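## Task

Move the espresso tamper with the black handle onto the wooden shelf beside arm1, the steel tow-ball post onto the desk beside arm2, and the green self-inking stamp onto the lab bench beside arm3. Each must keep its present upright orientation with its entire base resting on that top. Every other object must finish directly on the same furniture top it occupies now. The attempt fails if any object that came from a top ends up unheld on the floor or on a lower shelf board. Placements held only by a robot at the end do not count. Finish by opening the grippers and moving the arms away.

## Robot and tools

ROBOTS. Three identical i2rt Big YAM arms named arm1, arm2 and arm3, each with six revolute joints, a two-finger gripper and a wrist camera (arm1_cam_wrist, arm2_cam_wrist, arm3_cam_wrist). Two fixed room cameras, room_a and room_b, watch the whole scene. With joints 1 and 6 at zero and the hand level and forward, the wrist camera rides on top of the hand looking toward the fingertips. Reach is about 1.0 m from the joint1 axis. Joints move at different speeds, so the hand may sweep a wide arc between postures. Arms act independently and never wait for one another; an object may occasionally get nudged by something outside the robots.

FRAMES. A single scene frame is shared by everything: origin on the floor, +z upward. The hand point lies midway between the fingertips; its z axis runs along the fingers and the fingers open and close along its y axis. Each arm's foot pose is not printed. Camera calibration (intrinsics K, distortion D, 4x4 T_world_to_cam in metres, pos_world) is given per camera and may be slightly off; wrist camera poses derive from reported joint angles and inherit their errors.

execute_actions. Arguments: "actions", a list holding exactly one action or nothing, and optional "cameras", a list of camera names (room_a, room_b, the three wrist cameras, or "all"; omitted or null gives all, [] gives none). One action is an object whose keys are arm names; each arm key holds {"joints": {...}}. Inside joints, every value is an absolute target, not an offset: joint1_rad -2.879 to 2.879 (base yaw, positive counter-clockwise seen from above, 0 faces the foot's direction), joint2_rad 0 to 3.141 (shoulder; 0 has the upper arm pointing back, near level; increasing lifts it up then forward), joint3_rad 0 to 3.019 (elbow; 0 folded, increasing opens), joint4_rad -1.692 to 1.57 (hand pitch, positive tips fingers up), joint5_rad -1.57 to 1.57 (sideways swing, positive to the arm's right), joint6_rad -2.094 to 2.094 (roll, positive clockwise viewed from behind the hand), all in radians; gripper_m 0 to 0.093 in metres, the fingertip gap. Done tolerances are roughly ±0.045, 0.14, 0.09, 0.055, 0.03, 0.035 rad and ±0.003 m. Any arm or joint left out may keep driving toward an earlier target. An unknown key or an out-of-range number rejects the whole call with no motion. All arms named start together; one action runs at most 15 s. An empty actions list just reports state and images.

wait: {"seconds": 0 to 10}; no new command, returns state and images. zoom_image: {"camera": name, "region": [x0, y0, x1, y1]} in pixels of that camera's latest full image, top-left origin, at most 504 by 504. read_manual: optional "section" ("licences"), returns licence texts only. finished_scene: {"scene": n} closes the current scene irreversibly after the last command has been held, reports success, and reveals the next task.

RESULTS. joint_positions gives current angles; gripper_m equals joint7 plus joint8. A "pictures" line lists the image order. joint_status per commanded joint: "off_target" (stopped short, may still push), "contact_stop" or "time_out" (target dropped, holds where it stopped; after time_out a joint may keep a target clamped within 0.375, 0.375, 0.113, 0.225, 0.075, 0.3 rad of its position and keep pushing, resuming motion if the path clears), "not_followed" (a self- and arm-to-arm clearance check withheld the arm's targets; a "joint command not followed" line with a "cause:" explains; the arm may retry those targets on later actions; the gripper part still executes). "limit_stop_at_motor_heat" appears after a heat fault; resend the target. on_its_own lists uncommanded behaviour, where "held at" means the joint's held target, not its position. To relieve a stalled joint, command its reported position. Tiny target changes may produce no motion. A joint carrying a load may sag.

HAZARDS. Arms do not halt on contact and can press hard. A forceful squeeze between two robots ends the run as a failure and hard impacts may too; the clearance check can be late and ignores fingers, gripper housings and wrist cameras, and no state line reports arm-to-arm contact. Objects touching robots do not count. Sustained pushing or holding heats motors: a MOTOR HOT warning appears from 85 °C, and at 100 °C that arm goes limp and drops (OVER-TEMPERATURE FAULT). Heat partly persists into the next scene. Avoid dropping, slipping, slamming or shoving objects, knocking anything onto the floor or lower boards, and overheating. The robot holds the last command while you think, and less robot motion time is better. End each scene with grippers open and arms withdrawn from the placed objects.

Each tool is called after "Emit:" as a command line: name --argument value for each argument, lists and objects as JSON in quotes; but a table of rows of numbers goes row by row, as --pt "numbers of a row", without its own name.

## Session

Emit:
execute_actions --actions '[]'

Scene clock: 0.00 s.
Motor temperatures (°C, as the motors report them): arm1=[21 23 20 20 18 20] | arm2=[20 22 24 21 18 18] | arm3=[18 22 21 21 18 18]
arm1.joint_positions: joint1_rad=+0.726 joint2_rad=+0.455 joint3_rad=+1.394 joint4_rad=-1.343 joint5_rad=-0.036 joint6_rad=+0.128 gripper_m=+0.095
arm1.joint_status: not commanded
arm1.hand: x=-0.8178 y=+0.0972 z=+1.5352 quat_wxyz=(-0.195, +0.730, -0.406, -0.514) (m; scene frame)
arm2.joint_positions: joint1_rad=-0.538 joint2_rad=+0.365 joint3_rad=+1.469 joint4_rad=-1.275 joint5_rad=-0.106 joint6_rad=+0.542 gripper_m=+0.094
arm2.joint_status: not commanded
arm2.hand: x=+0.0194 y=+0.6065 z=+1.4559 quat_wxyz=(-0.070, -0.688, +0.334, +0.641) (m; scene frame)
arm3.joint_positions: joint1_rad=-0.131 joint2_rad=+0.401 joint3_rad=+1.611 joint4_rad=-1.308 joint5_rad=+0.031 joint6_rad=+0.215 gripper_m=+0.094
arm3.joint_status: not commanded
arm3.hand: x=+0.5115 y=-0.5643 z=+1.5715 quat_wxyz=(-0.122, -0.742, +0.013, +0.659) (m; scene frame)
pictures: arm1_cam_wrist, arm2_cam_wrist, arm3_cam_wrist, room_a, room_b
camera_calibration (this result's frames):
arm1_cam_wrist: T_world_to_cam=[[0.790574, 0.600327, -0.120833, 0.771111], [0.470339, -0.721634, -0.507963, 1.23587], [-0.392141, 0.34475, -0.852862, 1.07852], [0, 0, 0, 1]] pos_world=[-0.767967, 0.0571095, 1.64079]
arm2_cam_wrist: T_world_to_cam=[[0.367952, 0.767978, -0.524233, 0.290534], [0.490421, -0.639278, -0.592293, 1.24741], [-0.789999, -0.0391597, -0.611857, 1.05571], [0, 0, 0, 1]] pos_world=[0.115352, 0.615661, 1.53709]
arm3_cam_wrist: T_world_to_cam=[[-0.134154, 0.971117, -0.197319, 0.926999], [0.680633, -0.0544238, -0.7306, 0.774083], [-0.720237, -0.232315, -0.653673, 1.38784], [0, 0, 0, 1]] pos_world=[0.59707, -0.535679, 1.65566]
Images, in order (width x height): arm1_cam_wrist 896x504, arm2_cam_wrist 896x504, arm3_cam_wrist 896x504, room_a 896x504, room_b 896x504.

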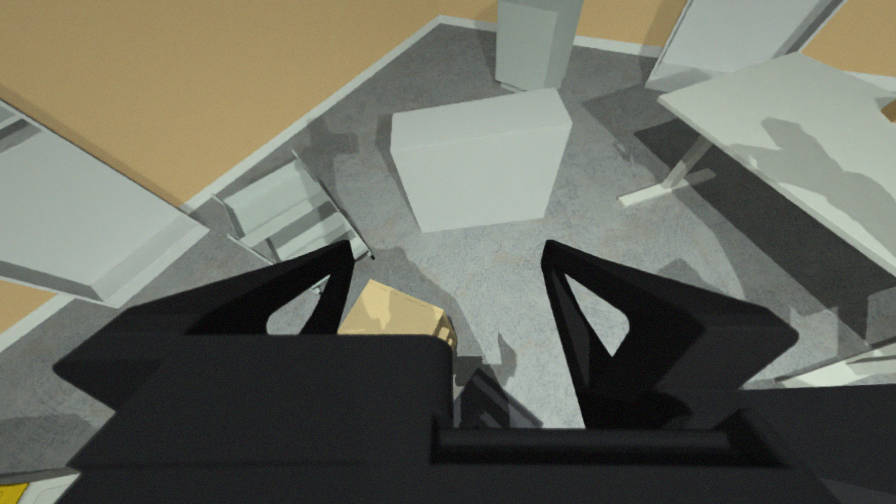

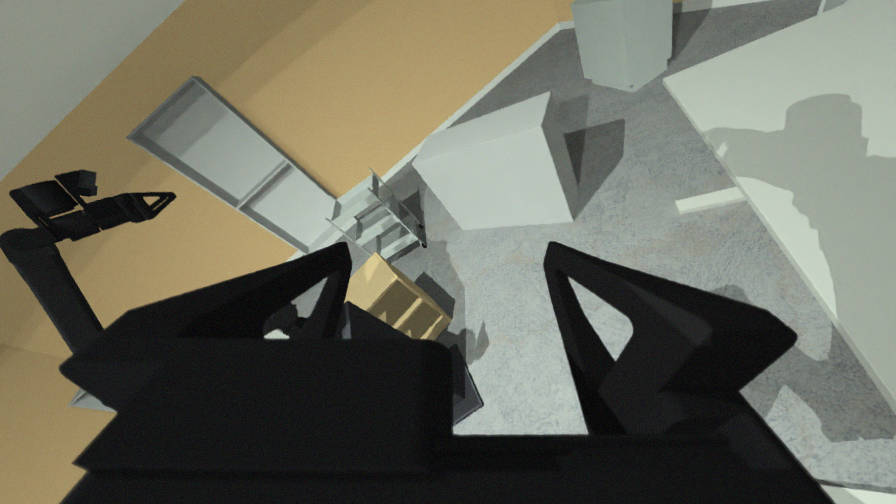

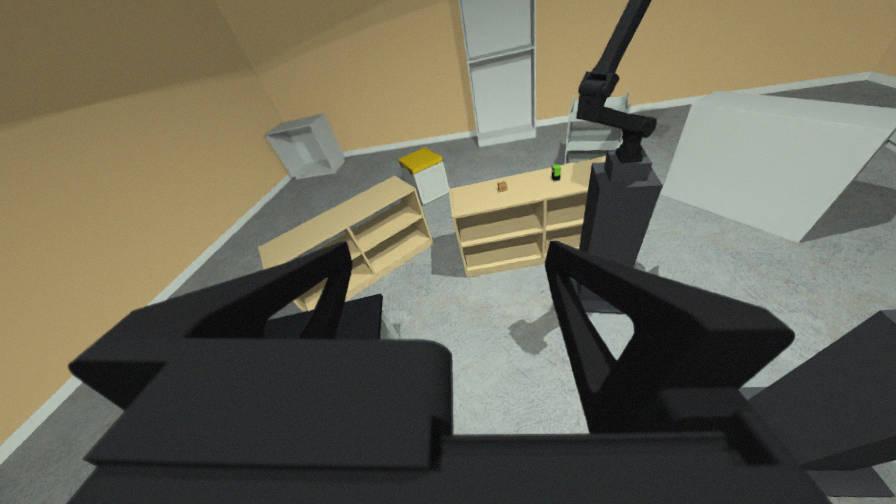

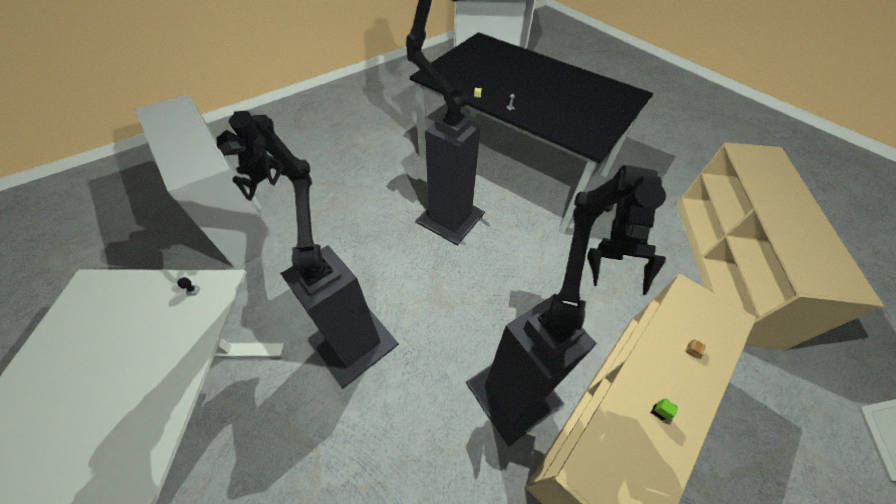

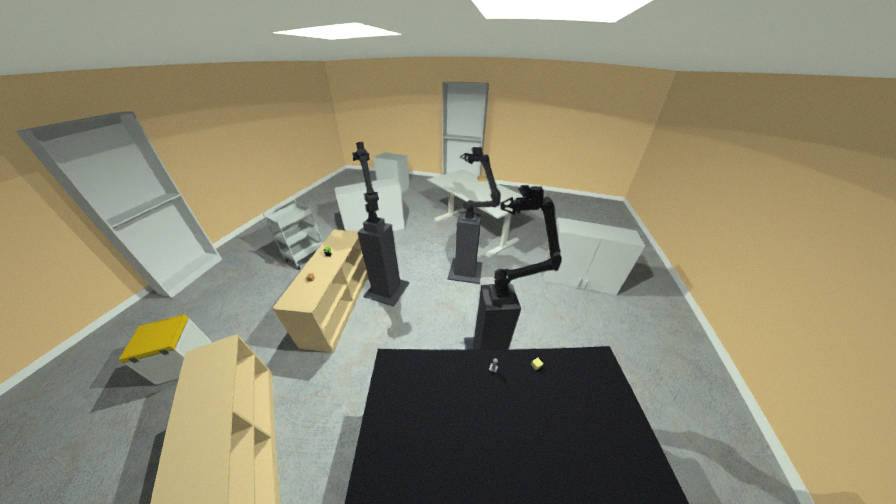

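Emit:
zoom_image --camera "room_a" --region '[150, 260, 230, 320]'

Emit:
zoom_image --camera "arm3_cam_wrist" --region '[520, 150, 600, 200]'

Region (150, 260, 230, 320) of room_a's 896x504 image, scaled by 6.300, with more detail than that image has; it fills the top 378 rows of this view, and the rest is white.

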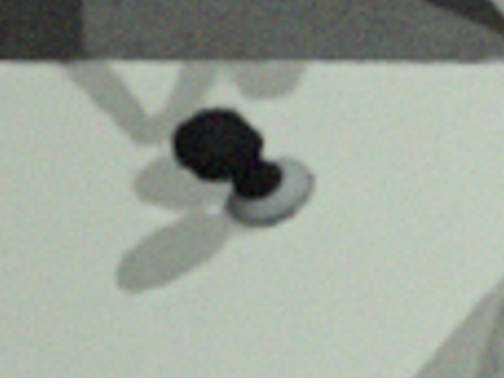

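Region (520, 150, 600, 200) of arm3_cam_wrist's 896x504 image, scaled by 6.300, with more detail than that image has; it fills the top 315 rows of this view, and the rest is white.

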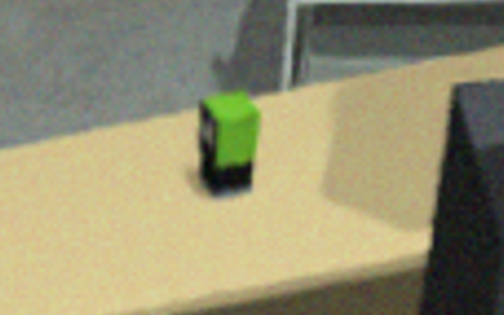

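Emit:
execute_actions --actions '[{"arm1":{"joints":{"joint1_rad":2.1,"joint2_rad":1.968,"joint3_rad":1.177,"joint4_rad":-0.77,"joint5_rad":0,"joint6_rad":0}},"arm2":{"joints":{"joint1_rad":-2.24,"joint2_rad":1.905,"joint3_rad":1.71,"joint4_rad":-1.335,"joint5_rad":0,"joint6_rad":0}},"arm3":{"joints":{"joint1_rad":1.32,"joint2_rad":1.79,"joint3_rad":1.38,"joint4_rad":-1.15,"joint5_rad":0,"joint6_rad":0}}}]' --cameras '["arm3_cam_wrist","arm2_cam_wrist","arm1_cam_wrist"]'

Scene clock: 19.33 s.
Motor temperatures (°C, as the motors report them): arm1=[21 23 22 20 18 20] | arm2=[20 22 26 21 18 18] | arm3=[18 22 22 21 18 18]
arm1.joint_positions: joint1_rad=+2.108 joint2_rad=+1.964 joint3_rad=+1.174 joint4_rad=-0.781 joint5_rad=+0.000 joint6_rad=+0.009 gripper_m=+0.095
arm1.joint_status: all done
arm1.hand: x=-1.1567 y=-0.2569 z=+0.9038 quat_wxyz=(+0.002, +0.973, +0.230, +0.000) (m; scene frame)
arm2.joint_positions: joint1_rad=-2.245 joint2_rad=+1.907 joint3_rad=+1.699 joint4_rad=-1.320 joint5_rad=+0.001 joint6_rad=+0.017 gripper_m=+0.094
arm2.joint_status: all done
arm2.hand: x=+0.4527 y=+1.0710 z=+0.9680 quat_wxyz=(+0.019, -0.464, +0.885, +0.010) (m; scene frame)
arm3.joint_positions: joint1_rad=+1.326 joint2_rad=+1.771 joint3_rad=+1.380 joint4_rad=-1.147 joint5_rad=-0.001 joint6_rad=+0.012 gripper_m=+0.094
arm3.joint_status: all done
arm3.hand: x=+0.6359 y=-1.0703 z=+0.9882 quat_wxyz=(-0.009, -0.681, -0.732, +0.005) (m; scene frame)
pictures: arm1_cam_wrist, arm2_cam_wrist, arm3_cam_wrist
camera_calibration (this result's frames):
arm1_cam_wrist: T_world_to_cam=[[-0.460012, 0.887906, -0.00333123, -0.303551], [0.720297, 0.375365, 0.583329, 0.403689], [0.519192, 0.265939, -0.812229, 1.52642], [0, 0, 0, 1]] pos_world=[-1.22292, -0.28794, 1.0033]
arm2_cam_wrist: T_world_to_cam=[[0.822649, -0.568547, -0.00196893, 0.238668], [-0.480626, -0.697275, 0.531795, 0.456515], [-0.303723, -0.436534, -0.846871, 1.5506], [0, 0, 0, 1]] pos_world=[0.494027, 1.1309, 1.07086]
arm3_cam_wrist: T_world_to_cam=[[-0.997408, -0.0719078, 0.00267589, 0.554909], [-0.0576927, 0.821353, 0.567495, 0.359711], [-0.0430052, 0.565869, -0.823373, 1.56994], [0, 0, 0, 1]] pos_world=[0.641739, -1.14393, 1.08703]
Images, in order (width x height): arm1_cam_wrist 896x504, arm2_cam_wrist 896x504, arm3_cam_wrist 896x504.

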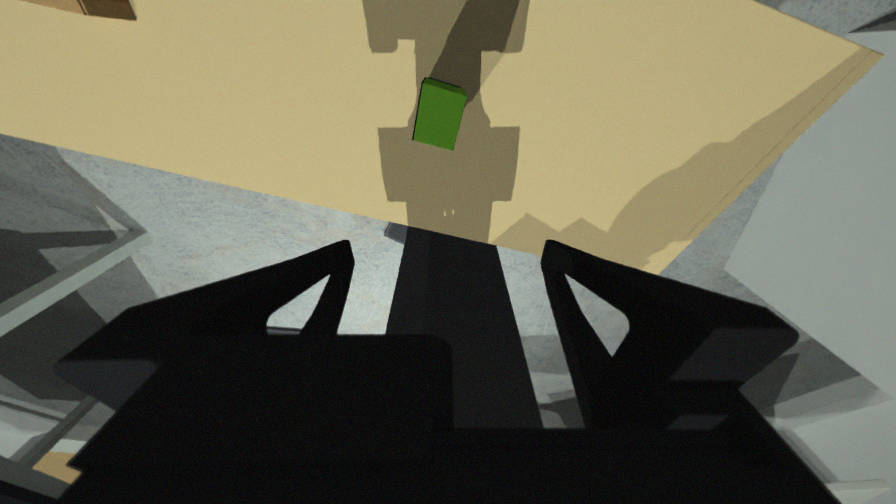

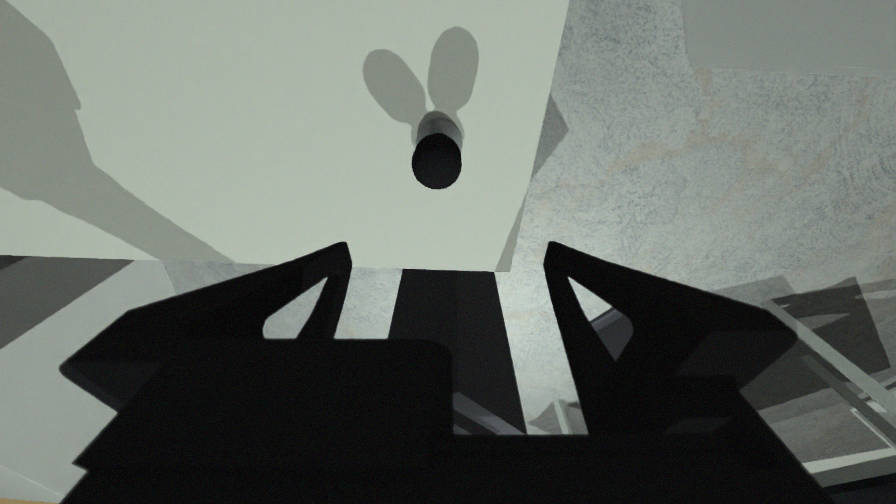

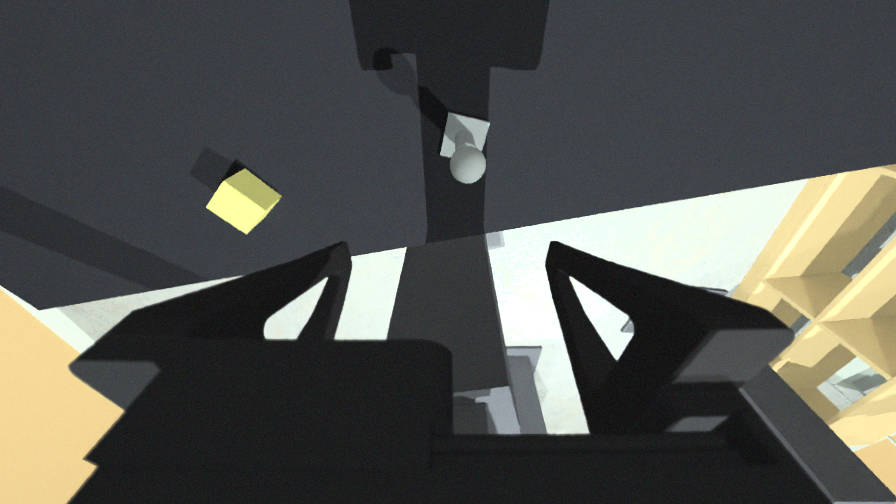

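Emit:
execute_actions --actions '[{"arm1":{"joints":{"joint1_rad":2.132,"joint2_rad":2.205,"joint3_rad":1.315,"joint4_rad":-0.63,"joint6_rad":0.23}},"arm2":{"joints":{"joint1_rad":-2.222,"joint2_rad":1.3,"joint3_rad":0.49,"joint4_rad":0.8}},"arm3":{"joints":{"joint1_rad":1.285,"joint2_rad":1.92,"joint3_rad":1.31,"joint4_rad":-0.97}}}]' --cameras '["arm3_cam_wrist","arm1_cam_wrist"]'

Scene clock: 35.27 s.
Motor temperatures (°C, as the motors report them): arm1=[21 24 22 20 18 20] | arm2=[20 23 27 21 18 18] | arm3=[18 23 22 21 18 18]
arm1.joint_positions: joint1_rad=+2.126 joint2_rad=+2.206 joint3_rad=+1.306 joint4_rad=-0.641 joint5_rad=+0.000 joint6_rad=+0.219 gripper_m=+0.095
arm1.joint_status: all done
arm1.hand: x=-1.1945 y=-0.2873 z=+0.8170 quat_wxyz=(+0.007, +0.991, +0.135, -0.014) (m; scene frame)
arm2.joint_positions: joint1_rad=-2.229 joint2_rad=+1.307 joint3_rad=+0.496 joint4_rad=+0.772 joint5_rad=+0.001 joint6_rad=+0.017 gripper_m=+0.094
arm2.joint_status: all done
arm2.hand: x=+0.3918 y=+0.9943 z=+1.0537 quat_wxyz=(+0.605, -0.340, +0.636, +0.337) (m; scene frame)
arm3.joint_positions: joint1_rad=+1.294 joint2_rad=+1.916 joint3_rad=+1.305 joint4_rad=-0.979 joint5_rad=-0.001 joint6_rad=+0.012 gripper_m=+0.094
arm3.joint_status: all done
arm3.hand: x=+0.6190 y=-1.0674 z=+0.8902 quat_wxyz=(+0.010, -0.693, -0.721, -0.012) (m; scene frame)
pictures: arm1_cam_wrist, arm3_cam_wrist
camera_calibration (this result's frames):
arm1_cam_wrist: T_world_to_cam=[[-0.281228, 0.959593, -0.00955944, -0.055], [0.793591, 0.238156, 0.559906, 0.560224], [0.539558, 0.149875, -0.828501, 1.48783], [0, 0, 0, 1]] pos_world=[-1.26283, -0.303632, 0.918471]
arm3_cam_wrist: T_world_to_cam=[[-0.999197, -0.0398881, 0.00372166, 0.57292], [-0.0293662, 0.792464, 0.609211, 0.326491], [-0.0272496, 0.608612, -0.793, 1.49578], [0, 0, 0, 1]] pos_world=[0.622807, -1.14623, 0.98512]
Images, in order (width x height): arm1_cam_wrist 896x504, arm3_cam_wrist 896x504.

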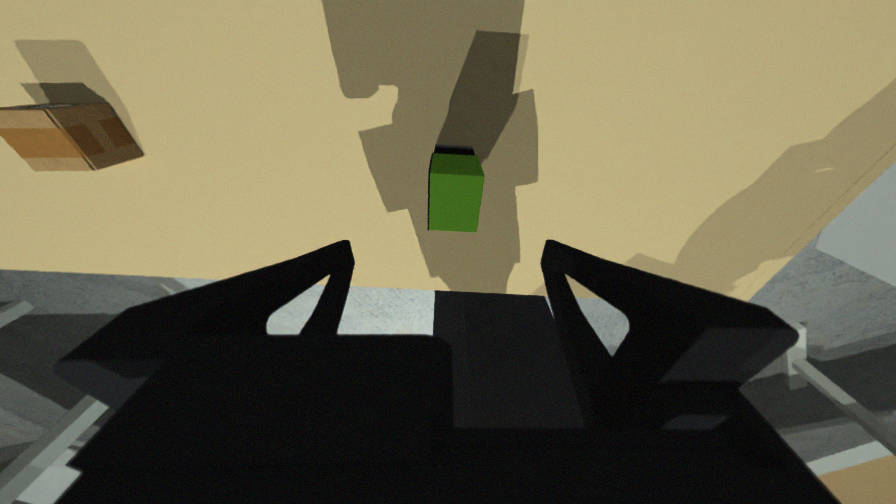

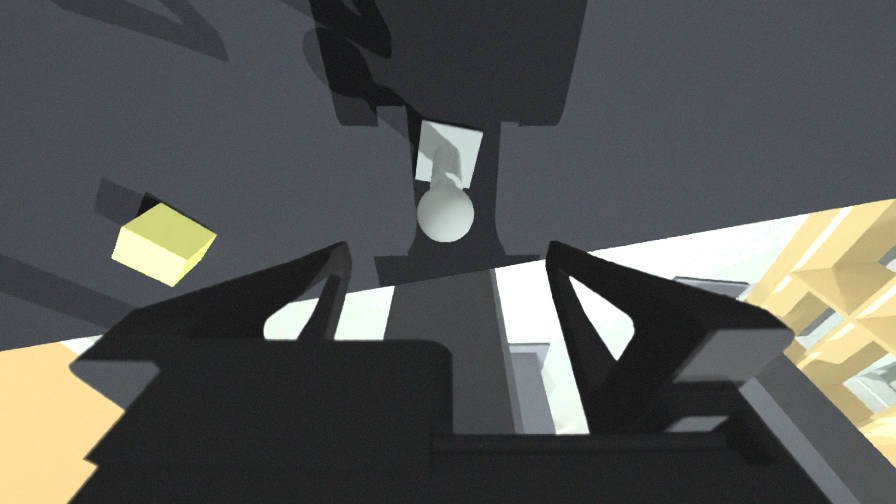

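Emit:
execute_actions --actions '[{"arm1":{"joints":{"joint1_rad":-0.885,"joint2_rad":1.432,"joint3_rad":1.5,"joint4_rad":-1.63,"joint6_rad":1.57,"gripper_m":0.07}},"arm2":{"joints":{"joint2_rad":2.04,"joint4_rad":1.385}},"arm3":{"joints":{"joint2_rad":2.0,"joint4_rad":-0.88}}}]' --cameras '["arm3_cam_wrist","arm2_cam_wrist"]'

Scene clock: 43.73 s.
Motor temperatures (°C, as the motors report them): arm1=[21 24 22 20 18 20] | arm2=[20 23 27 21 18 18] | arm3=[18 23 22 21 18 18]
arm1.joint_positions: joint1_rad=-0.889 joint2_rad=+1.437 joint3_rad=+1.508 joint4_rad=-1.613 joint5_rad=+0.001 joint6_rad=+1.560 gripper_m=+0.070
arm1.joint_status: all done
arm1.hand: x=-0.3647 y=+0.2175 z=+1.2617 quat_wxyz=(-0.008, -0.454, -0.891, -0.011) (m; scene frame)
arm2.joint_positions: joint1_rad=-2.229 joint2_rad=+2.040 joint3_rad=+0.496 joint4_rad=+1.356 joint5_rad=+0.001 joint6_rad=+0.017 gripper_m=+0.094
arm2.joint_status: all done
arm2.hand: x=+0.3959 y=+1.0008 z=+0.8366 quat_wxyz=(+0.557, -0.363, +0.680, +0.310) (m; scene frame)
arm3.joint_positions: joint1_rad=+1.294 joint2_rad=+1.973 joint3_rad=+1.305 joint4_rad=-0.889 joint5_rad=-0.001 joint6_rad=+0.012 gripper_m=+0.094
arm3.joint_status: all done
arm3.hand: x=+0.6198 y=-1.0807 z=+0.8612 quat_wxyz=(-0.002, -0.693, -0.721, -0.001) (m; scene frame)
pictures: arm2_cam_wrist, arm3_cam_wrist
camera_calibration (this result's frames):
arm2_cam_wrist: T_world_to_cam=[[0.839841, -0.542583, -0.0164531, 0.224541], [-0.395721, -0.59121, -0.702763, 1.34322], [0.37158, 0.59672, -0.711234, -0.023464], [0, 0, 0, 1]] pos_world=[0.351681, 0.92996, 0.930972]
arm3_cam_wrist: T_world_to_cam=[[-0.999208, -0.0396633, 0.00331736, 0.573889], [-0.0302871, 0.811775, 0.583184, 0.398589], [-0.025824, 0.582622, -0.812333, 1.46851], [0, 0, 0, 1]] pos_world=[0.623429, -1.15639, 0.958562]
Images, in order (width x height): arm2_cam_wrist 896x504, arm3_cam_wrist 896x504.

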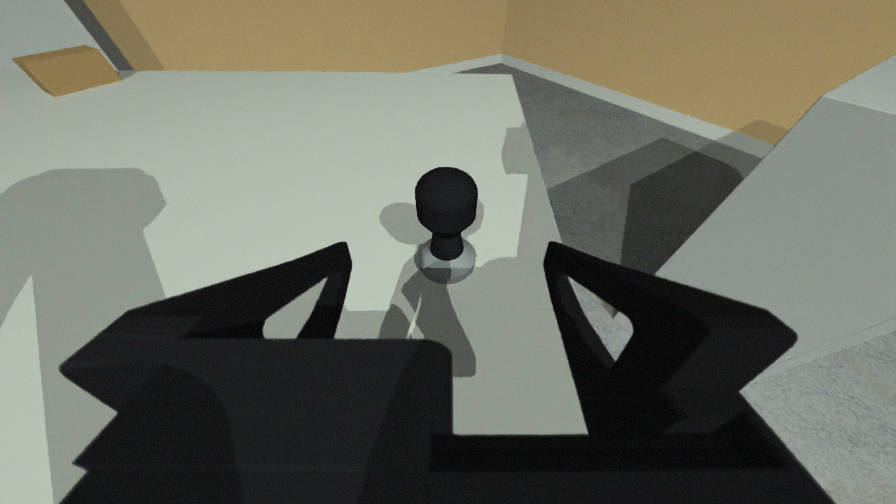

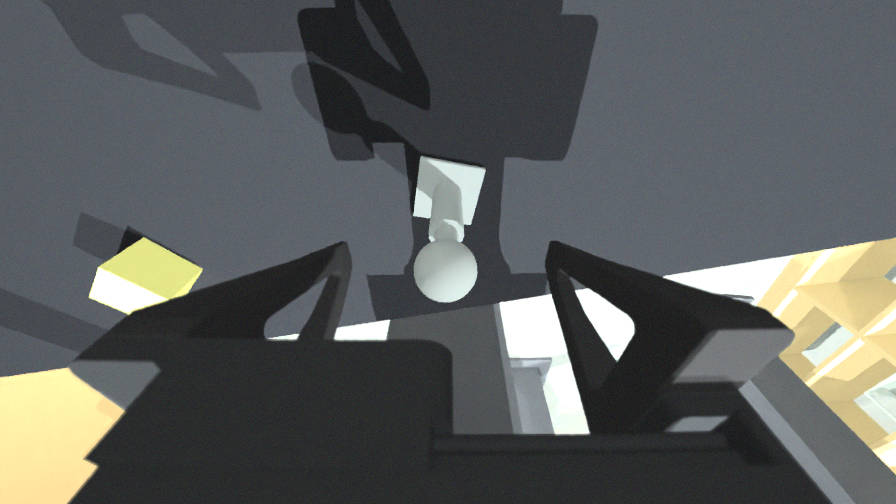

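Emit:
execute_actions --actions '[{"arm2":{"joints":{"joint2_rad":2.26,"joint3_rad":0.85,"joint4_rad":1.235}},"arm3":{"joints":{"joint3_rad":1.278}}}]' --cameras '["arm3_cam_wrist","arm2_cam_wrist","room_a"]'

Emit:
zoom_image --camera "room_a" --region '[150, 250, 250, 320]'

Scene clock: 51.57 s.
Motor temperatures (°C, as the motors report them): arm1=[21 24 22 20 18 20] | arm2=[20 23 26 21 18 18] | arm3=[18 23 22 21 18 18]
arm1.joint_positions: joint1_rad=-0.889 joint2_rad=+1.437 joint3_rad=+1.508 joint4_rad=-1.613 joint5_rad=+0.001 joint6_rad=+1.560 gripper_m=+0.070
arm1.joint_status: not commanded
arm1.hand: x=-0.3647 y=+0.2175 z=+1.2617 quat_wxyz=(-0.008, -0.454, -0.891, -0.011) (m; scene frame)
arm2.joint_positions: joint1_rad=-2.229 joint2_rad=+2.266 joint3_rad=+0.839 joint4_rad=+1.246 joint5_rad=+0.001 joint6_rad=+0.017 gripper_m=+0.094
arm2.joint_status: all done
arm2.hand: x=+0.4541 y=+1.0913 z=+0.7818 quat_wxyz=(+0.559, -0.362, +0.678, +0.311) (m; scene frame)
arm3.joint_positions: joint1_rad=+1.294 joint2_rad=+1.973 joint3_rad=+1.283 joint4_rad=-0.887 joint5_rad=-0.001 joint6_rad=+0.012 gripper_m=+0.094
arm3.joint_status: all done
arm3.hand: x=+0.6193 y=-1.0703 z=+0.8547 quat_wxyz=(+0.005, -0.693, -0.721, -0.008) (m; scene frame)
pictures: arm2_cam_wrist, arm3_cam_wrist, room_a
camera_calibration (this result's frames):
arm2_cam_wrist: T_world_to_cam=[[0.839895, -0.542499, -0.0164648, 0.223752], [-0.393394, -0.587591, -0.707091, 1.37959], [0.373922, 0.600359, -0.706931, -0.146426], [0, 0, 0, 1]] pos_world=[0.409545, 1.01993, 0.875666]
arm3_cam_wrist: T_world_to_cam=[[-0.999201, -0.039802, 0.00357031, 0.573434], [-0.0297183, 0.799833, 0.599486, 0.366879], [-0.0267164, 0.598901, -0.800377, 1.46497], [0, 0, 0, 1]] pos_world=[0.623017, -1.14799, 0.950544]
Images, in order (width x height): arm2_cam_wrist 896x504, arm3_cam_wrist 896x504, room_a 896x504.

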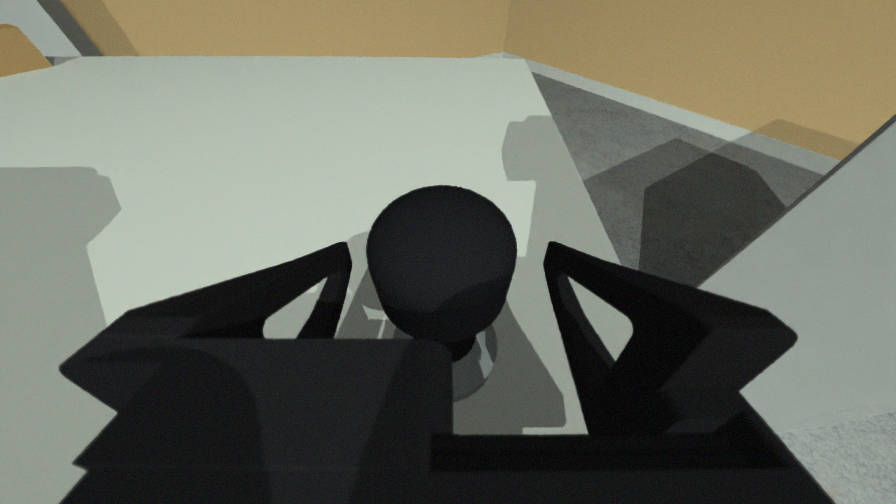

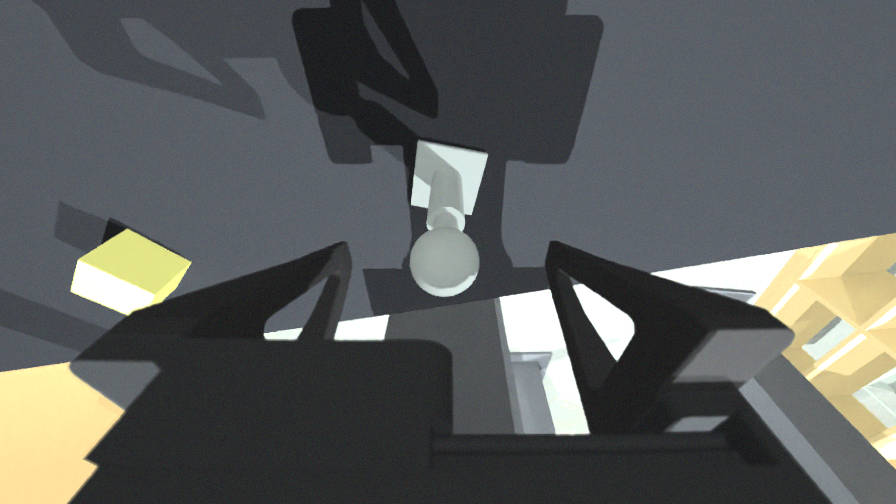

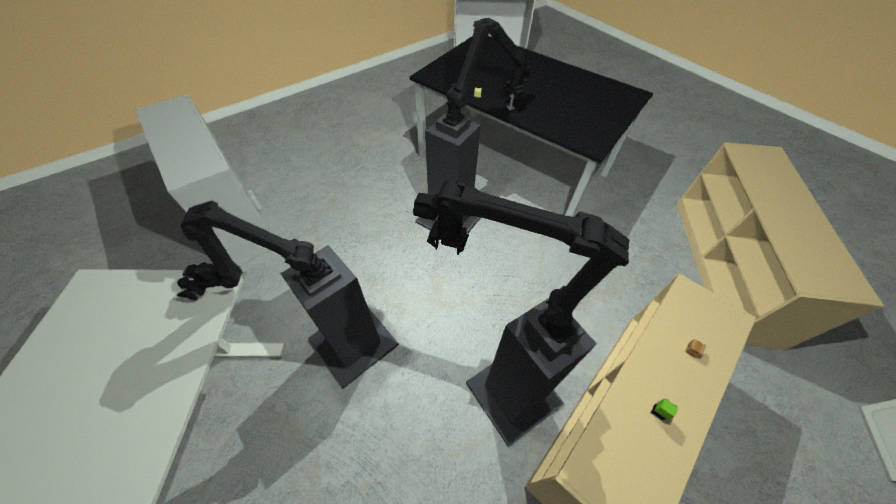

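Region (150, 250, 250, 320) of room_a's 896x504 image, scaled by 5.040, with more detail than that image has; it fills the top 353 rows of this view, and the rest is white.

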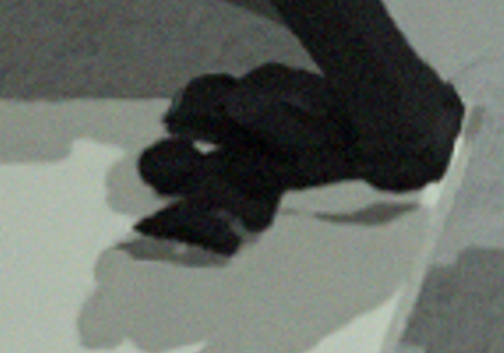

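Emit:
execute_actions --actions '[{"arm2":{"joints":{"joint3_rad":0.765,"joint4_rad":1.345}},"arm3":{"joints":{"gripper_m":0}}}]' --cameras '["arm2_cam_wrist"]'

Emit:
execute_actions --actions '[{"arm2":{"joints":{"gripper_m":0}},"arm3":{"joints":{"joint2_rad":1.75,"joint4_rad":-1.12}}}]' --cameras '["arm2_cam_wrist"]'

Scene clock: 57.73 s.
Motor temperatures (°C, as the motors report them): arm1=[21 24 23 20 18 20] | arm2=[20 23 26 21 18 18] | arm3=[18 23 22 21 18 18]
arm1.joint_positions: joint1_rad=-0.889 joint2_rad=+1.437 joint3_rad=+1.508 joint4_rad=-1.613 joint5_rad=+0.001 joint6_rad=+1.560 gripper_m=+0.070
arm1.joint_status: not commanded
arm1.hand: x=-0.3647 y=+0.2175 z=+1.2617 quat_wxyz=(-0.008, -0.454, -0.891, -0.011) (m; scene frame)
arm2.joint_positions: joint1_rad=-2.229 joint2_rad=+2.266 joint3_rad=+0.766 joint4_rad=+1.316 joint5_rad=+0.001 joint6_rad=+0.017 gripper_m=+0.094
arm2.joint_status: all done
arm2.hand: x=+0.4392 y=+1.0681 z=+0.7785 quat_wxyz=(+0.558, -0.363, +0.678, +0.311) (m; scene frame)
arm3.joint_positions: joint1_rad=+1.294 joint2_rad=+1.973 joint3_rad=+1.283 joint4_rad=-0.887 joint5_rad=-0.001 joint6_rad=+0.012 gripper_m=+0.028
arm3.joint_status: gripper_m off_target (ended at +0.028, target +0.000)
arm3.hand: x=+0.6192 y=-1.0704 z=+0.8547 quat_wxyz=(+0.005, -0.693, -0.721, -0.008) (m; scene frame)
pictures: arm2_cam_wrist
camera_calibration (this result's frames):
arm2_cam_wrist: T_world_to_cam=[[0.839875, -0.54253, -0.0164605, 0.223685], [-0.394268, -0.588951, -0.705471, 1.35829], [0.373045, 0.598997, -0.708548, -0.126196], [0, 0, 0, 1]] pos_world=[0.394741, 0.996916, 0.872503]
Images, in order (width x height): arm2_cam_wrist 896x504.

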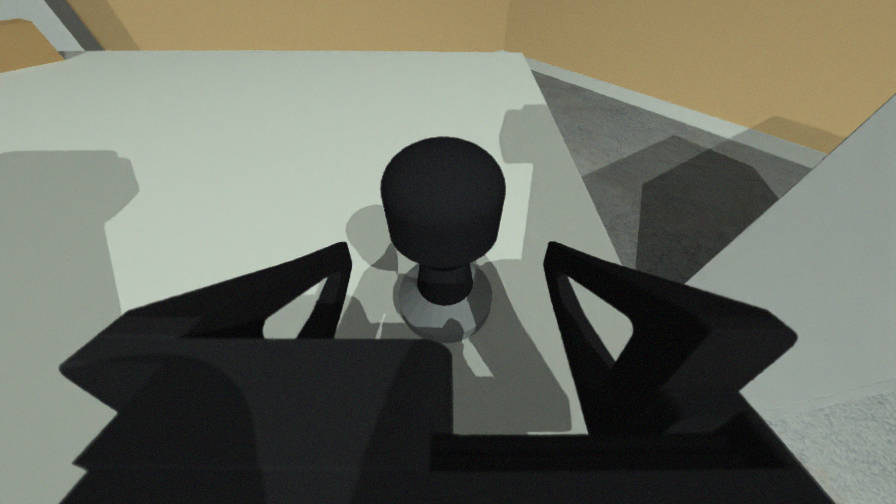

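Scene clock: 58.87 s.
Motor temperatures (°C, as the motors report them): arm1=[21 24 23 20 18 20] | arm2=[20 23 26 21 18 18] | arm3=[18 23 22 21 18 18]
arm1.joint_positions: joint1_rad=-0.889 joint2_rad=+1.437 joint3_rad=+1.508 joint4_rad=-1.613 joint5_rad=+0.001 joint6_rad=+1.560 gripper_m=+0.070
arm1.joint_status: not commanded
arm1.hand: x=-0.3647 y=+0.2175 z=+1.2617 quat_wxyz=(-0.008, -0.454, -0.891, -0.011) (m; scene frame)
arm2.joint_positions: joint1_rad=-2.229 joint2_rad=+2.267 joint3_rad=+0.766 joint4_rad=+1.317 joint5_rad=+0.000 joint6_rad=+0.015 gripper_m=+0.022
arm2.joint_status: gripper_m off_target (ended at +0.022, target +0.000)
arm2.hand: x=+0.4390 y=+1.0681 z=+0.7782 quat_wxyz=(+0.558, -0.363, +0.678, +0.310) (m; scene frame)
arm3.joint_positions: joint1_rad=+1.294 joint2_rad=+1.740 joint3_rad=+1.262 joint4_rad=-1.112 joint5_rad=-0.001 joint6_rad=+0.012 gripper_m=+0.028
arm3.joint_status: all done
arm3.hand: x=+0.6169 y=-1.0331 z=+0.9624 quat_wxyz=(+0.010, -0.692, -0.721, -0.012) (m; scene frame)
pictures: arm2_cam_wrist
camera_calibration (this result's frames):
arm2_cam_wrist: T_world_to_cam=[[0.840452, -0.541676, -0.0151009, 0.221589], [-0.392854, -0.589876, -0.705487, 1.35843], [0.373238, 0.59886, -0.708562, -0.126227], [0, 0, 0, 1]] pos_world=[0.394542, 0.996924, 0.872259]
Images, in order (width x height): arm2_cam_wrist 896x504.

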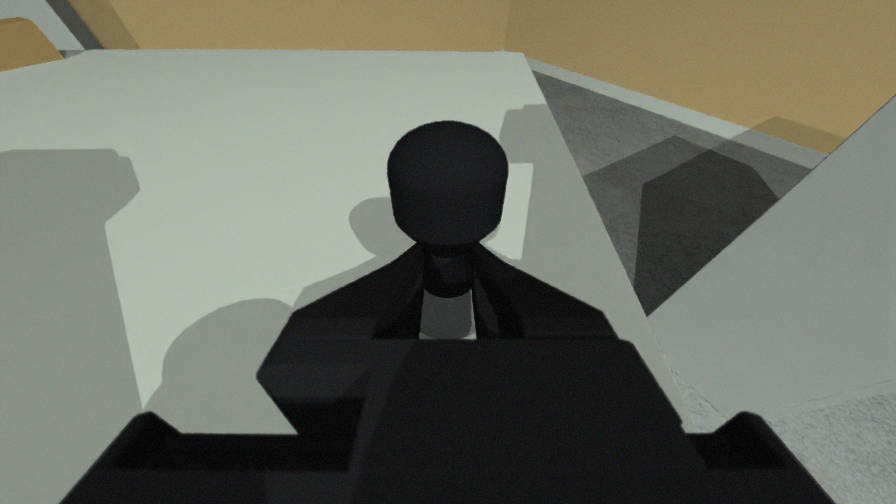

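Emit:
execute_actions --actions '[{"arm2":{"joints":{"joint2_rad":2.0,"joint4_rad":1.2}},"arm3":{"joints":{"joint2_rad":1.66,"joint3_rad":1.54,"joint4_rad":-1.43,"joint6_rad":1.58}}}]' --cameras '[]'

Emit:
execute_actions --actions '[{"arm2":{"joints":{"joint1_rad":0.565,"joint2_rad":1.55,"joint3_rad":0.86,"joint4_rad":0.65}},"arm3":{"joints":{"joint1_rad":-1.5}}}]'

Emit:
zoom_image --camera "room_b" --region '[390, 160, 480, 225]'

Scene clock: 68.80 s.
Motor temperatures (°C, as the motors report them): arm1=[21 24 23 20 18 20] | arm2=[20 23 25 21 18 18] | arm3=[18 23 23 21 18 18]
arm1.joint_positions: joint1_rad=-0.889 joint2_rad=+1.437 joint3_rad=+1.508 joint4_rad=-1.613 joint5_rad=+0.001 joint6_rad=+1.560 gripper_m=+0.070
arm1.joint_status: not commanded
arm1.hand: x=-0.3647 y=+0.2175 z=+1.2617 quat_wxyz=(-0.008, -0.454, -0.891, -0.011) (m; scene frame)
arm2.joint_positions: joint1_rad=-2.229 joint2_rad=+2.014 joint3_rad=+0.754 joint4_rad=+1.198 joint5_rad=+0.000 joint6_rad=+0.015 gripper_m=+0.022
arm2.joint_status: all done
arm2.hand: x=+0.4513 y=+1.0871 z=+0.8913 quat_wxyz=(+0.598, -0.344, +0.642, +0.333) (m; scene frame)
arm3.joint_positions: joint1_rad=+1.294 joint2_rad=+1.663 joint3_rad=+1.501 joint4_rad=-1.421 joint5_rad=-0.001 joint6_rad=+1.566 gripper_m=+0.028
arm3.joint_status: all done
arm3.hand: x=+0.6172 y=-1.0460 z=+1.0855 quat_wxyz=(+0.012, -1.000, -0.029, -0.002) (m; scene frame)
pictures: none
No camera images: the call's "cameras" was empty. Leave "cameras" out to get every camera's image.

Scene clock: 71.27 s.
Motor temperatures (°C, as the motors report them): arm1=[21 24 23 20 18 20] | arm2=[20 23 26 21 18 18] | arm3=[18 23 24 21 18 18]
arm1.joint_positions: joint1_rad=-0.889 joint2_rad=+1.437 joint3_rad=+1.508 joint4_rad=-1.613 joint5_rad=+0.001 joint6_rad=+1.560 gripper_m=+0.070
arm1.joint_status: not commanded
arm1.hand: x=-0.3647 y=+0.2175 z=+1.2617 quat_wxyz=(-0.008, -0.454, -0.891, -0.011) (m; scene frame)
arm2.joint_positions: joint1_rad=+0.571 joint2_rad=+1.578 joint3_rad=+0.830 joint4_rad=+0.645 joint5_rad=-0.003 joint6_rad=+0.015 gripper_m=+0.022
arm2.joint_status: all done
arm2.hand: x=-0.3662 y=+0.1987 z=+1.0517 quat_wxyz=(-0.222, -0.704, -0.235, +0.632) (m; scene frame)
arm3.joint_positions: joint1_rad=-1.503 joint2_rad=+1.663 joint3_rad=+1.501 joint4_rad=-1.421 joint5_rad=+0.000 joint6_rad=+1.566 gripper_m=+0.028
arm3.joint_status: all done
arm3.hand: x=+0.3991 y=-0.0888 z=+1.0969 quat_wxyz=(+0.004, -0.199, +0.980, +0.000) (m; scene frame)
pictures: arm1_cam_wrist, arm2_cam_wrist, arm3_cam_wrist, room_a, room_b
camera_calibration (this result's frames):
arm1_cam_wrist: T_world_to_cam=[[-0.800277, -0.598998, -0.0275502, -0.129426], [-0.500787, 0.642382, 0.580136, -1.053], [-0.329803, 0.478066, -0.814053, 0.926244], [0, 0, 0, 1]] pos_world=[-0.325428, 0.156097, 1.36133]
arm2_cam_wrist: T_world_to_cam=[[-0.613848, 0.789274, -0.015403, -0.365132], [0.518214, 0.388162, -0.762092, 0.921023], [-0.595521, -0.475791, -0.647285, 0.683108], [0, 0, 0, 1]] pos_world=[-0.294618, 0.2557, 1.13845]
arm3_cam_wrist: T_world_to_cam=[[0.390206, -0.92068, 0.00939099, -0.247469], [-0.75336, -0.313395, 0.578128, -0.356513], [-0.529328, -0.232664, -0.815892, 1.20886], [0, 0, 0, 1]] pos_world=[0.467862, -0.0583117, 1.19473]
Images, in order (width x height): arm1_cam_wrist 896x504, arm2_cam_wrist 896x504, arm3_cam_wrist 896x504, room_a 896x504, room_b 896x504.

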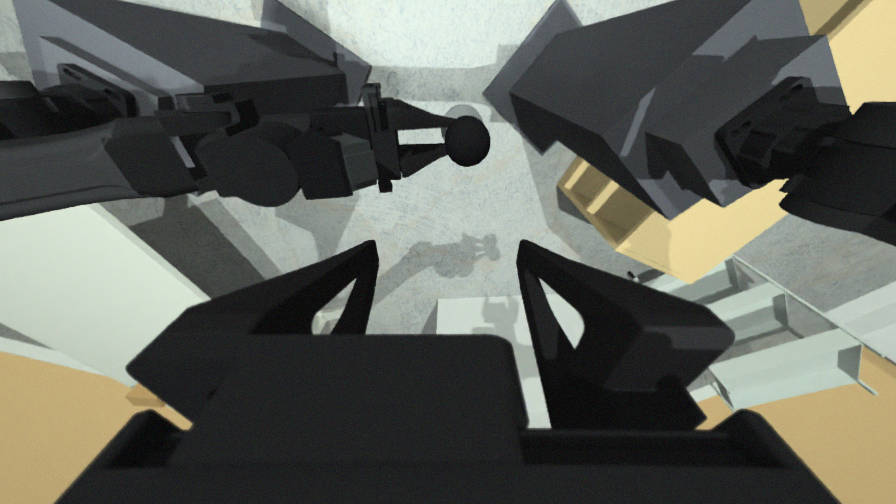

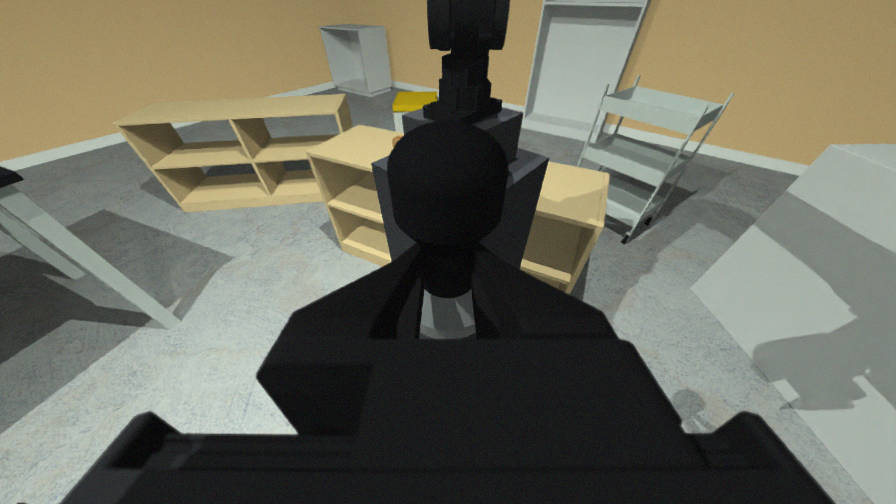

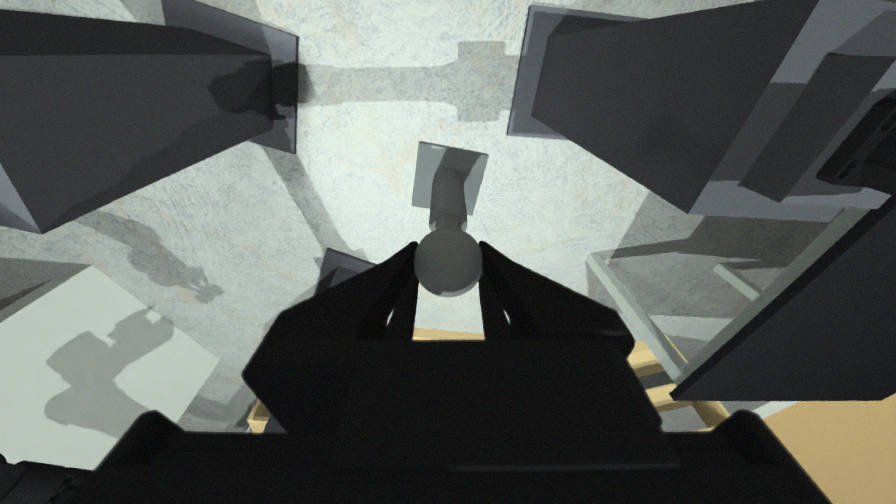

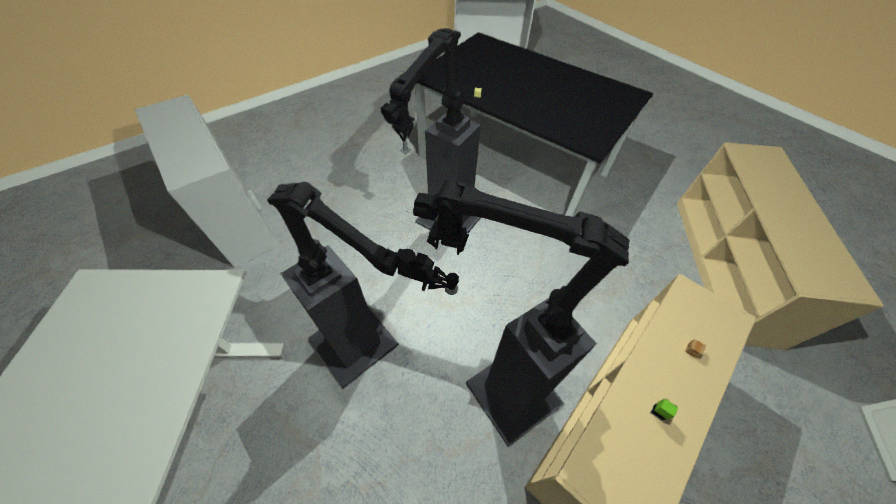

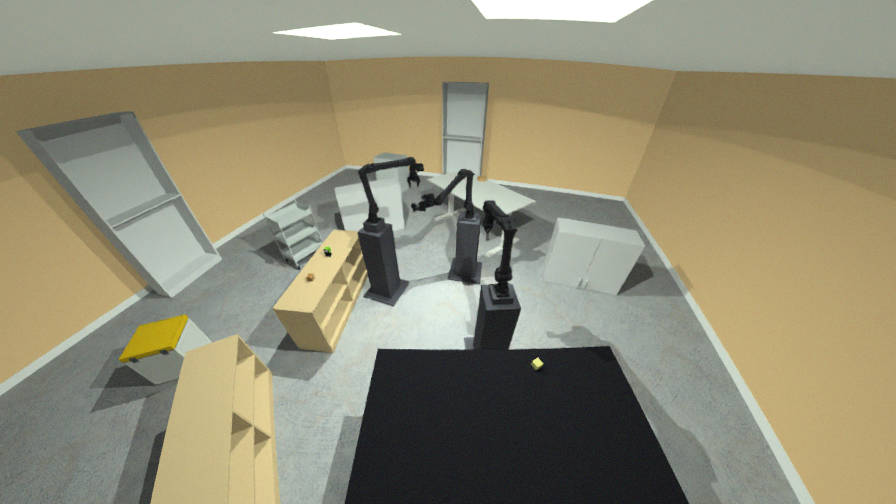

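Region (390, 160, 480, 225) of room_b's 896x504 image, scaled by 5.600, with more detail than that image has.

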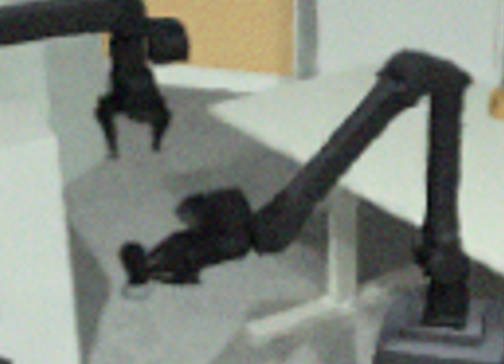

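Emit:
execute_actions --actions '[{"arm1":{"joints":{"joint1_rad":-0.913,"joint3_rad":1.165,"joint4_rad":-1.285}}}]' --cameras '["arm1_cam_wrist","arm2_cam_wrist"]'

Scene clock: 75.63 s.
Motor temperatures (°C, as the motors report them): arm1=[21 24 23 20 18 20] | arm2=[20 23 26 21 18 18] | arm3=[18 23 24 21 18 18]
arm1.joint_positions: joint1_rad=-0.906 joint2_rad=+1.427 joint3_rad=+1.163 joint4_rad=-1.303 joint5_rad=+0.001 joint6_rad=+1.560 gripper_m=+0.070
arm1.joint_status: all done
arm1.hand: x=-0.3787 y=+0.1984 z=+1.1350 quat_wxyz=(-0.002, -0.462, -0.887, +0.000) (m; scene frame)
arm2.joint_positions: joint1_rad=+0.571 joint2_rad=+1.578 joint3_rad=+0.830 joint4_rad=+0.645 joint5_rad=-0.003 joint6_rad=+0.015 gripper_m=+0.022
arm2.joint_status: not commanded
arm2.hand: x=-0.3662 y=+0.1987 z=+1.0517 quat_wxyz=(-0.222, -0.704, -0.235, +0.632) (m; scene frame)
arm3.joint_positions: joint1_rad=-1.503 joint2_rad=+1.663 joint3_rad=+1.501 joint4_rad=-1.421 joint5_rad=+0.000 joint6_rad=+1.566 gripper_m=+0.028
arm3.joint_status: not commanded
arm3.hand: x=+0.3991 y=-0.0888 z=+1.0969 quat_wxyz=(+0.004, -0.199, +0.980, +0.000) (m; scene frame)
pictures: arm1_cam_wrist, arm2_cam_wrist
camera_calibration (this result's frames):
arm1_cam_wrist: T_world_to_cam=[[-0.811238, -0.584712, -0.0024323, -0.191003], [-0.477113, 0.659538, 0.580838, -0.969527], [-0.338019, 0.472358, -0.814015, 0.825624], [0, 0, 0, 1]] pos_world=[-0.338447, 0.137768, 1.23474]
arm2_cam_wrist: T_world_to_cam=[[-0.613848, 0.789274, -0.015403, -0.365132], [0.518214, 0.388162, -0.762092, 0.921023], [-0.595521, -0.475791, -0.647285, 0.683108], [0, 0, 0, 1]] pos_world=[-0.294618, 0.2557, 1.13845]
Images, in order (width x height): arm1_cam_wrist 896x504, arm2_cam_wrist 896x504.

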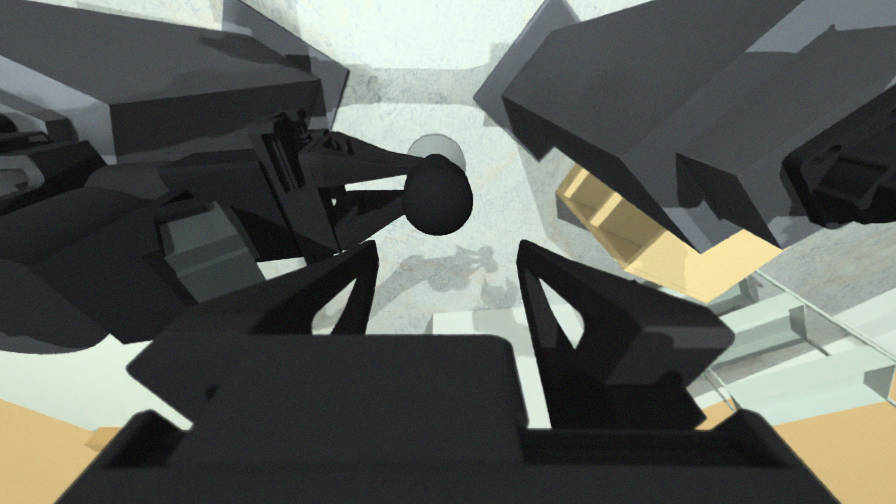

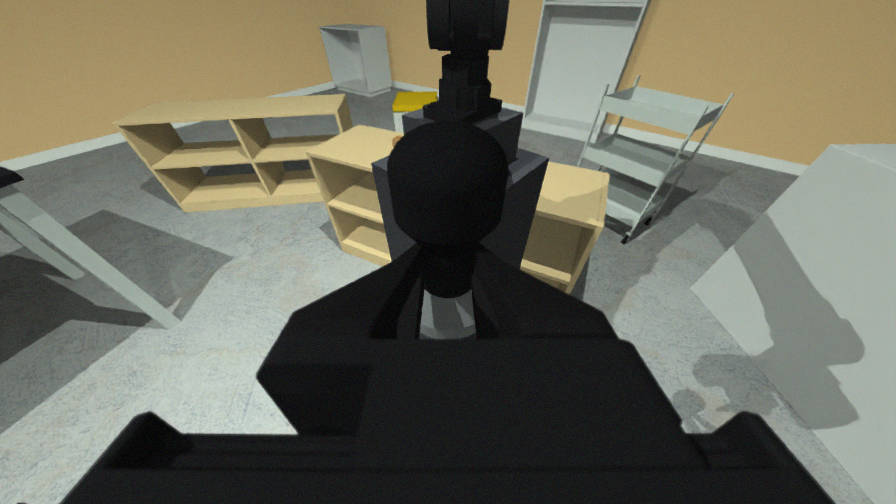

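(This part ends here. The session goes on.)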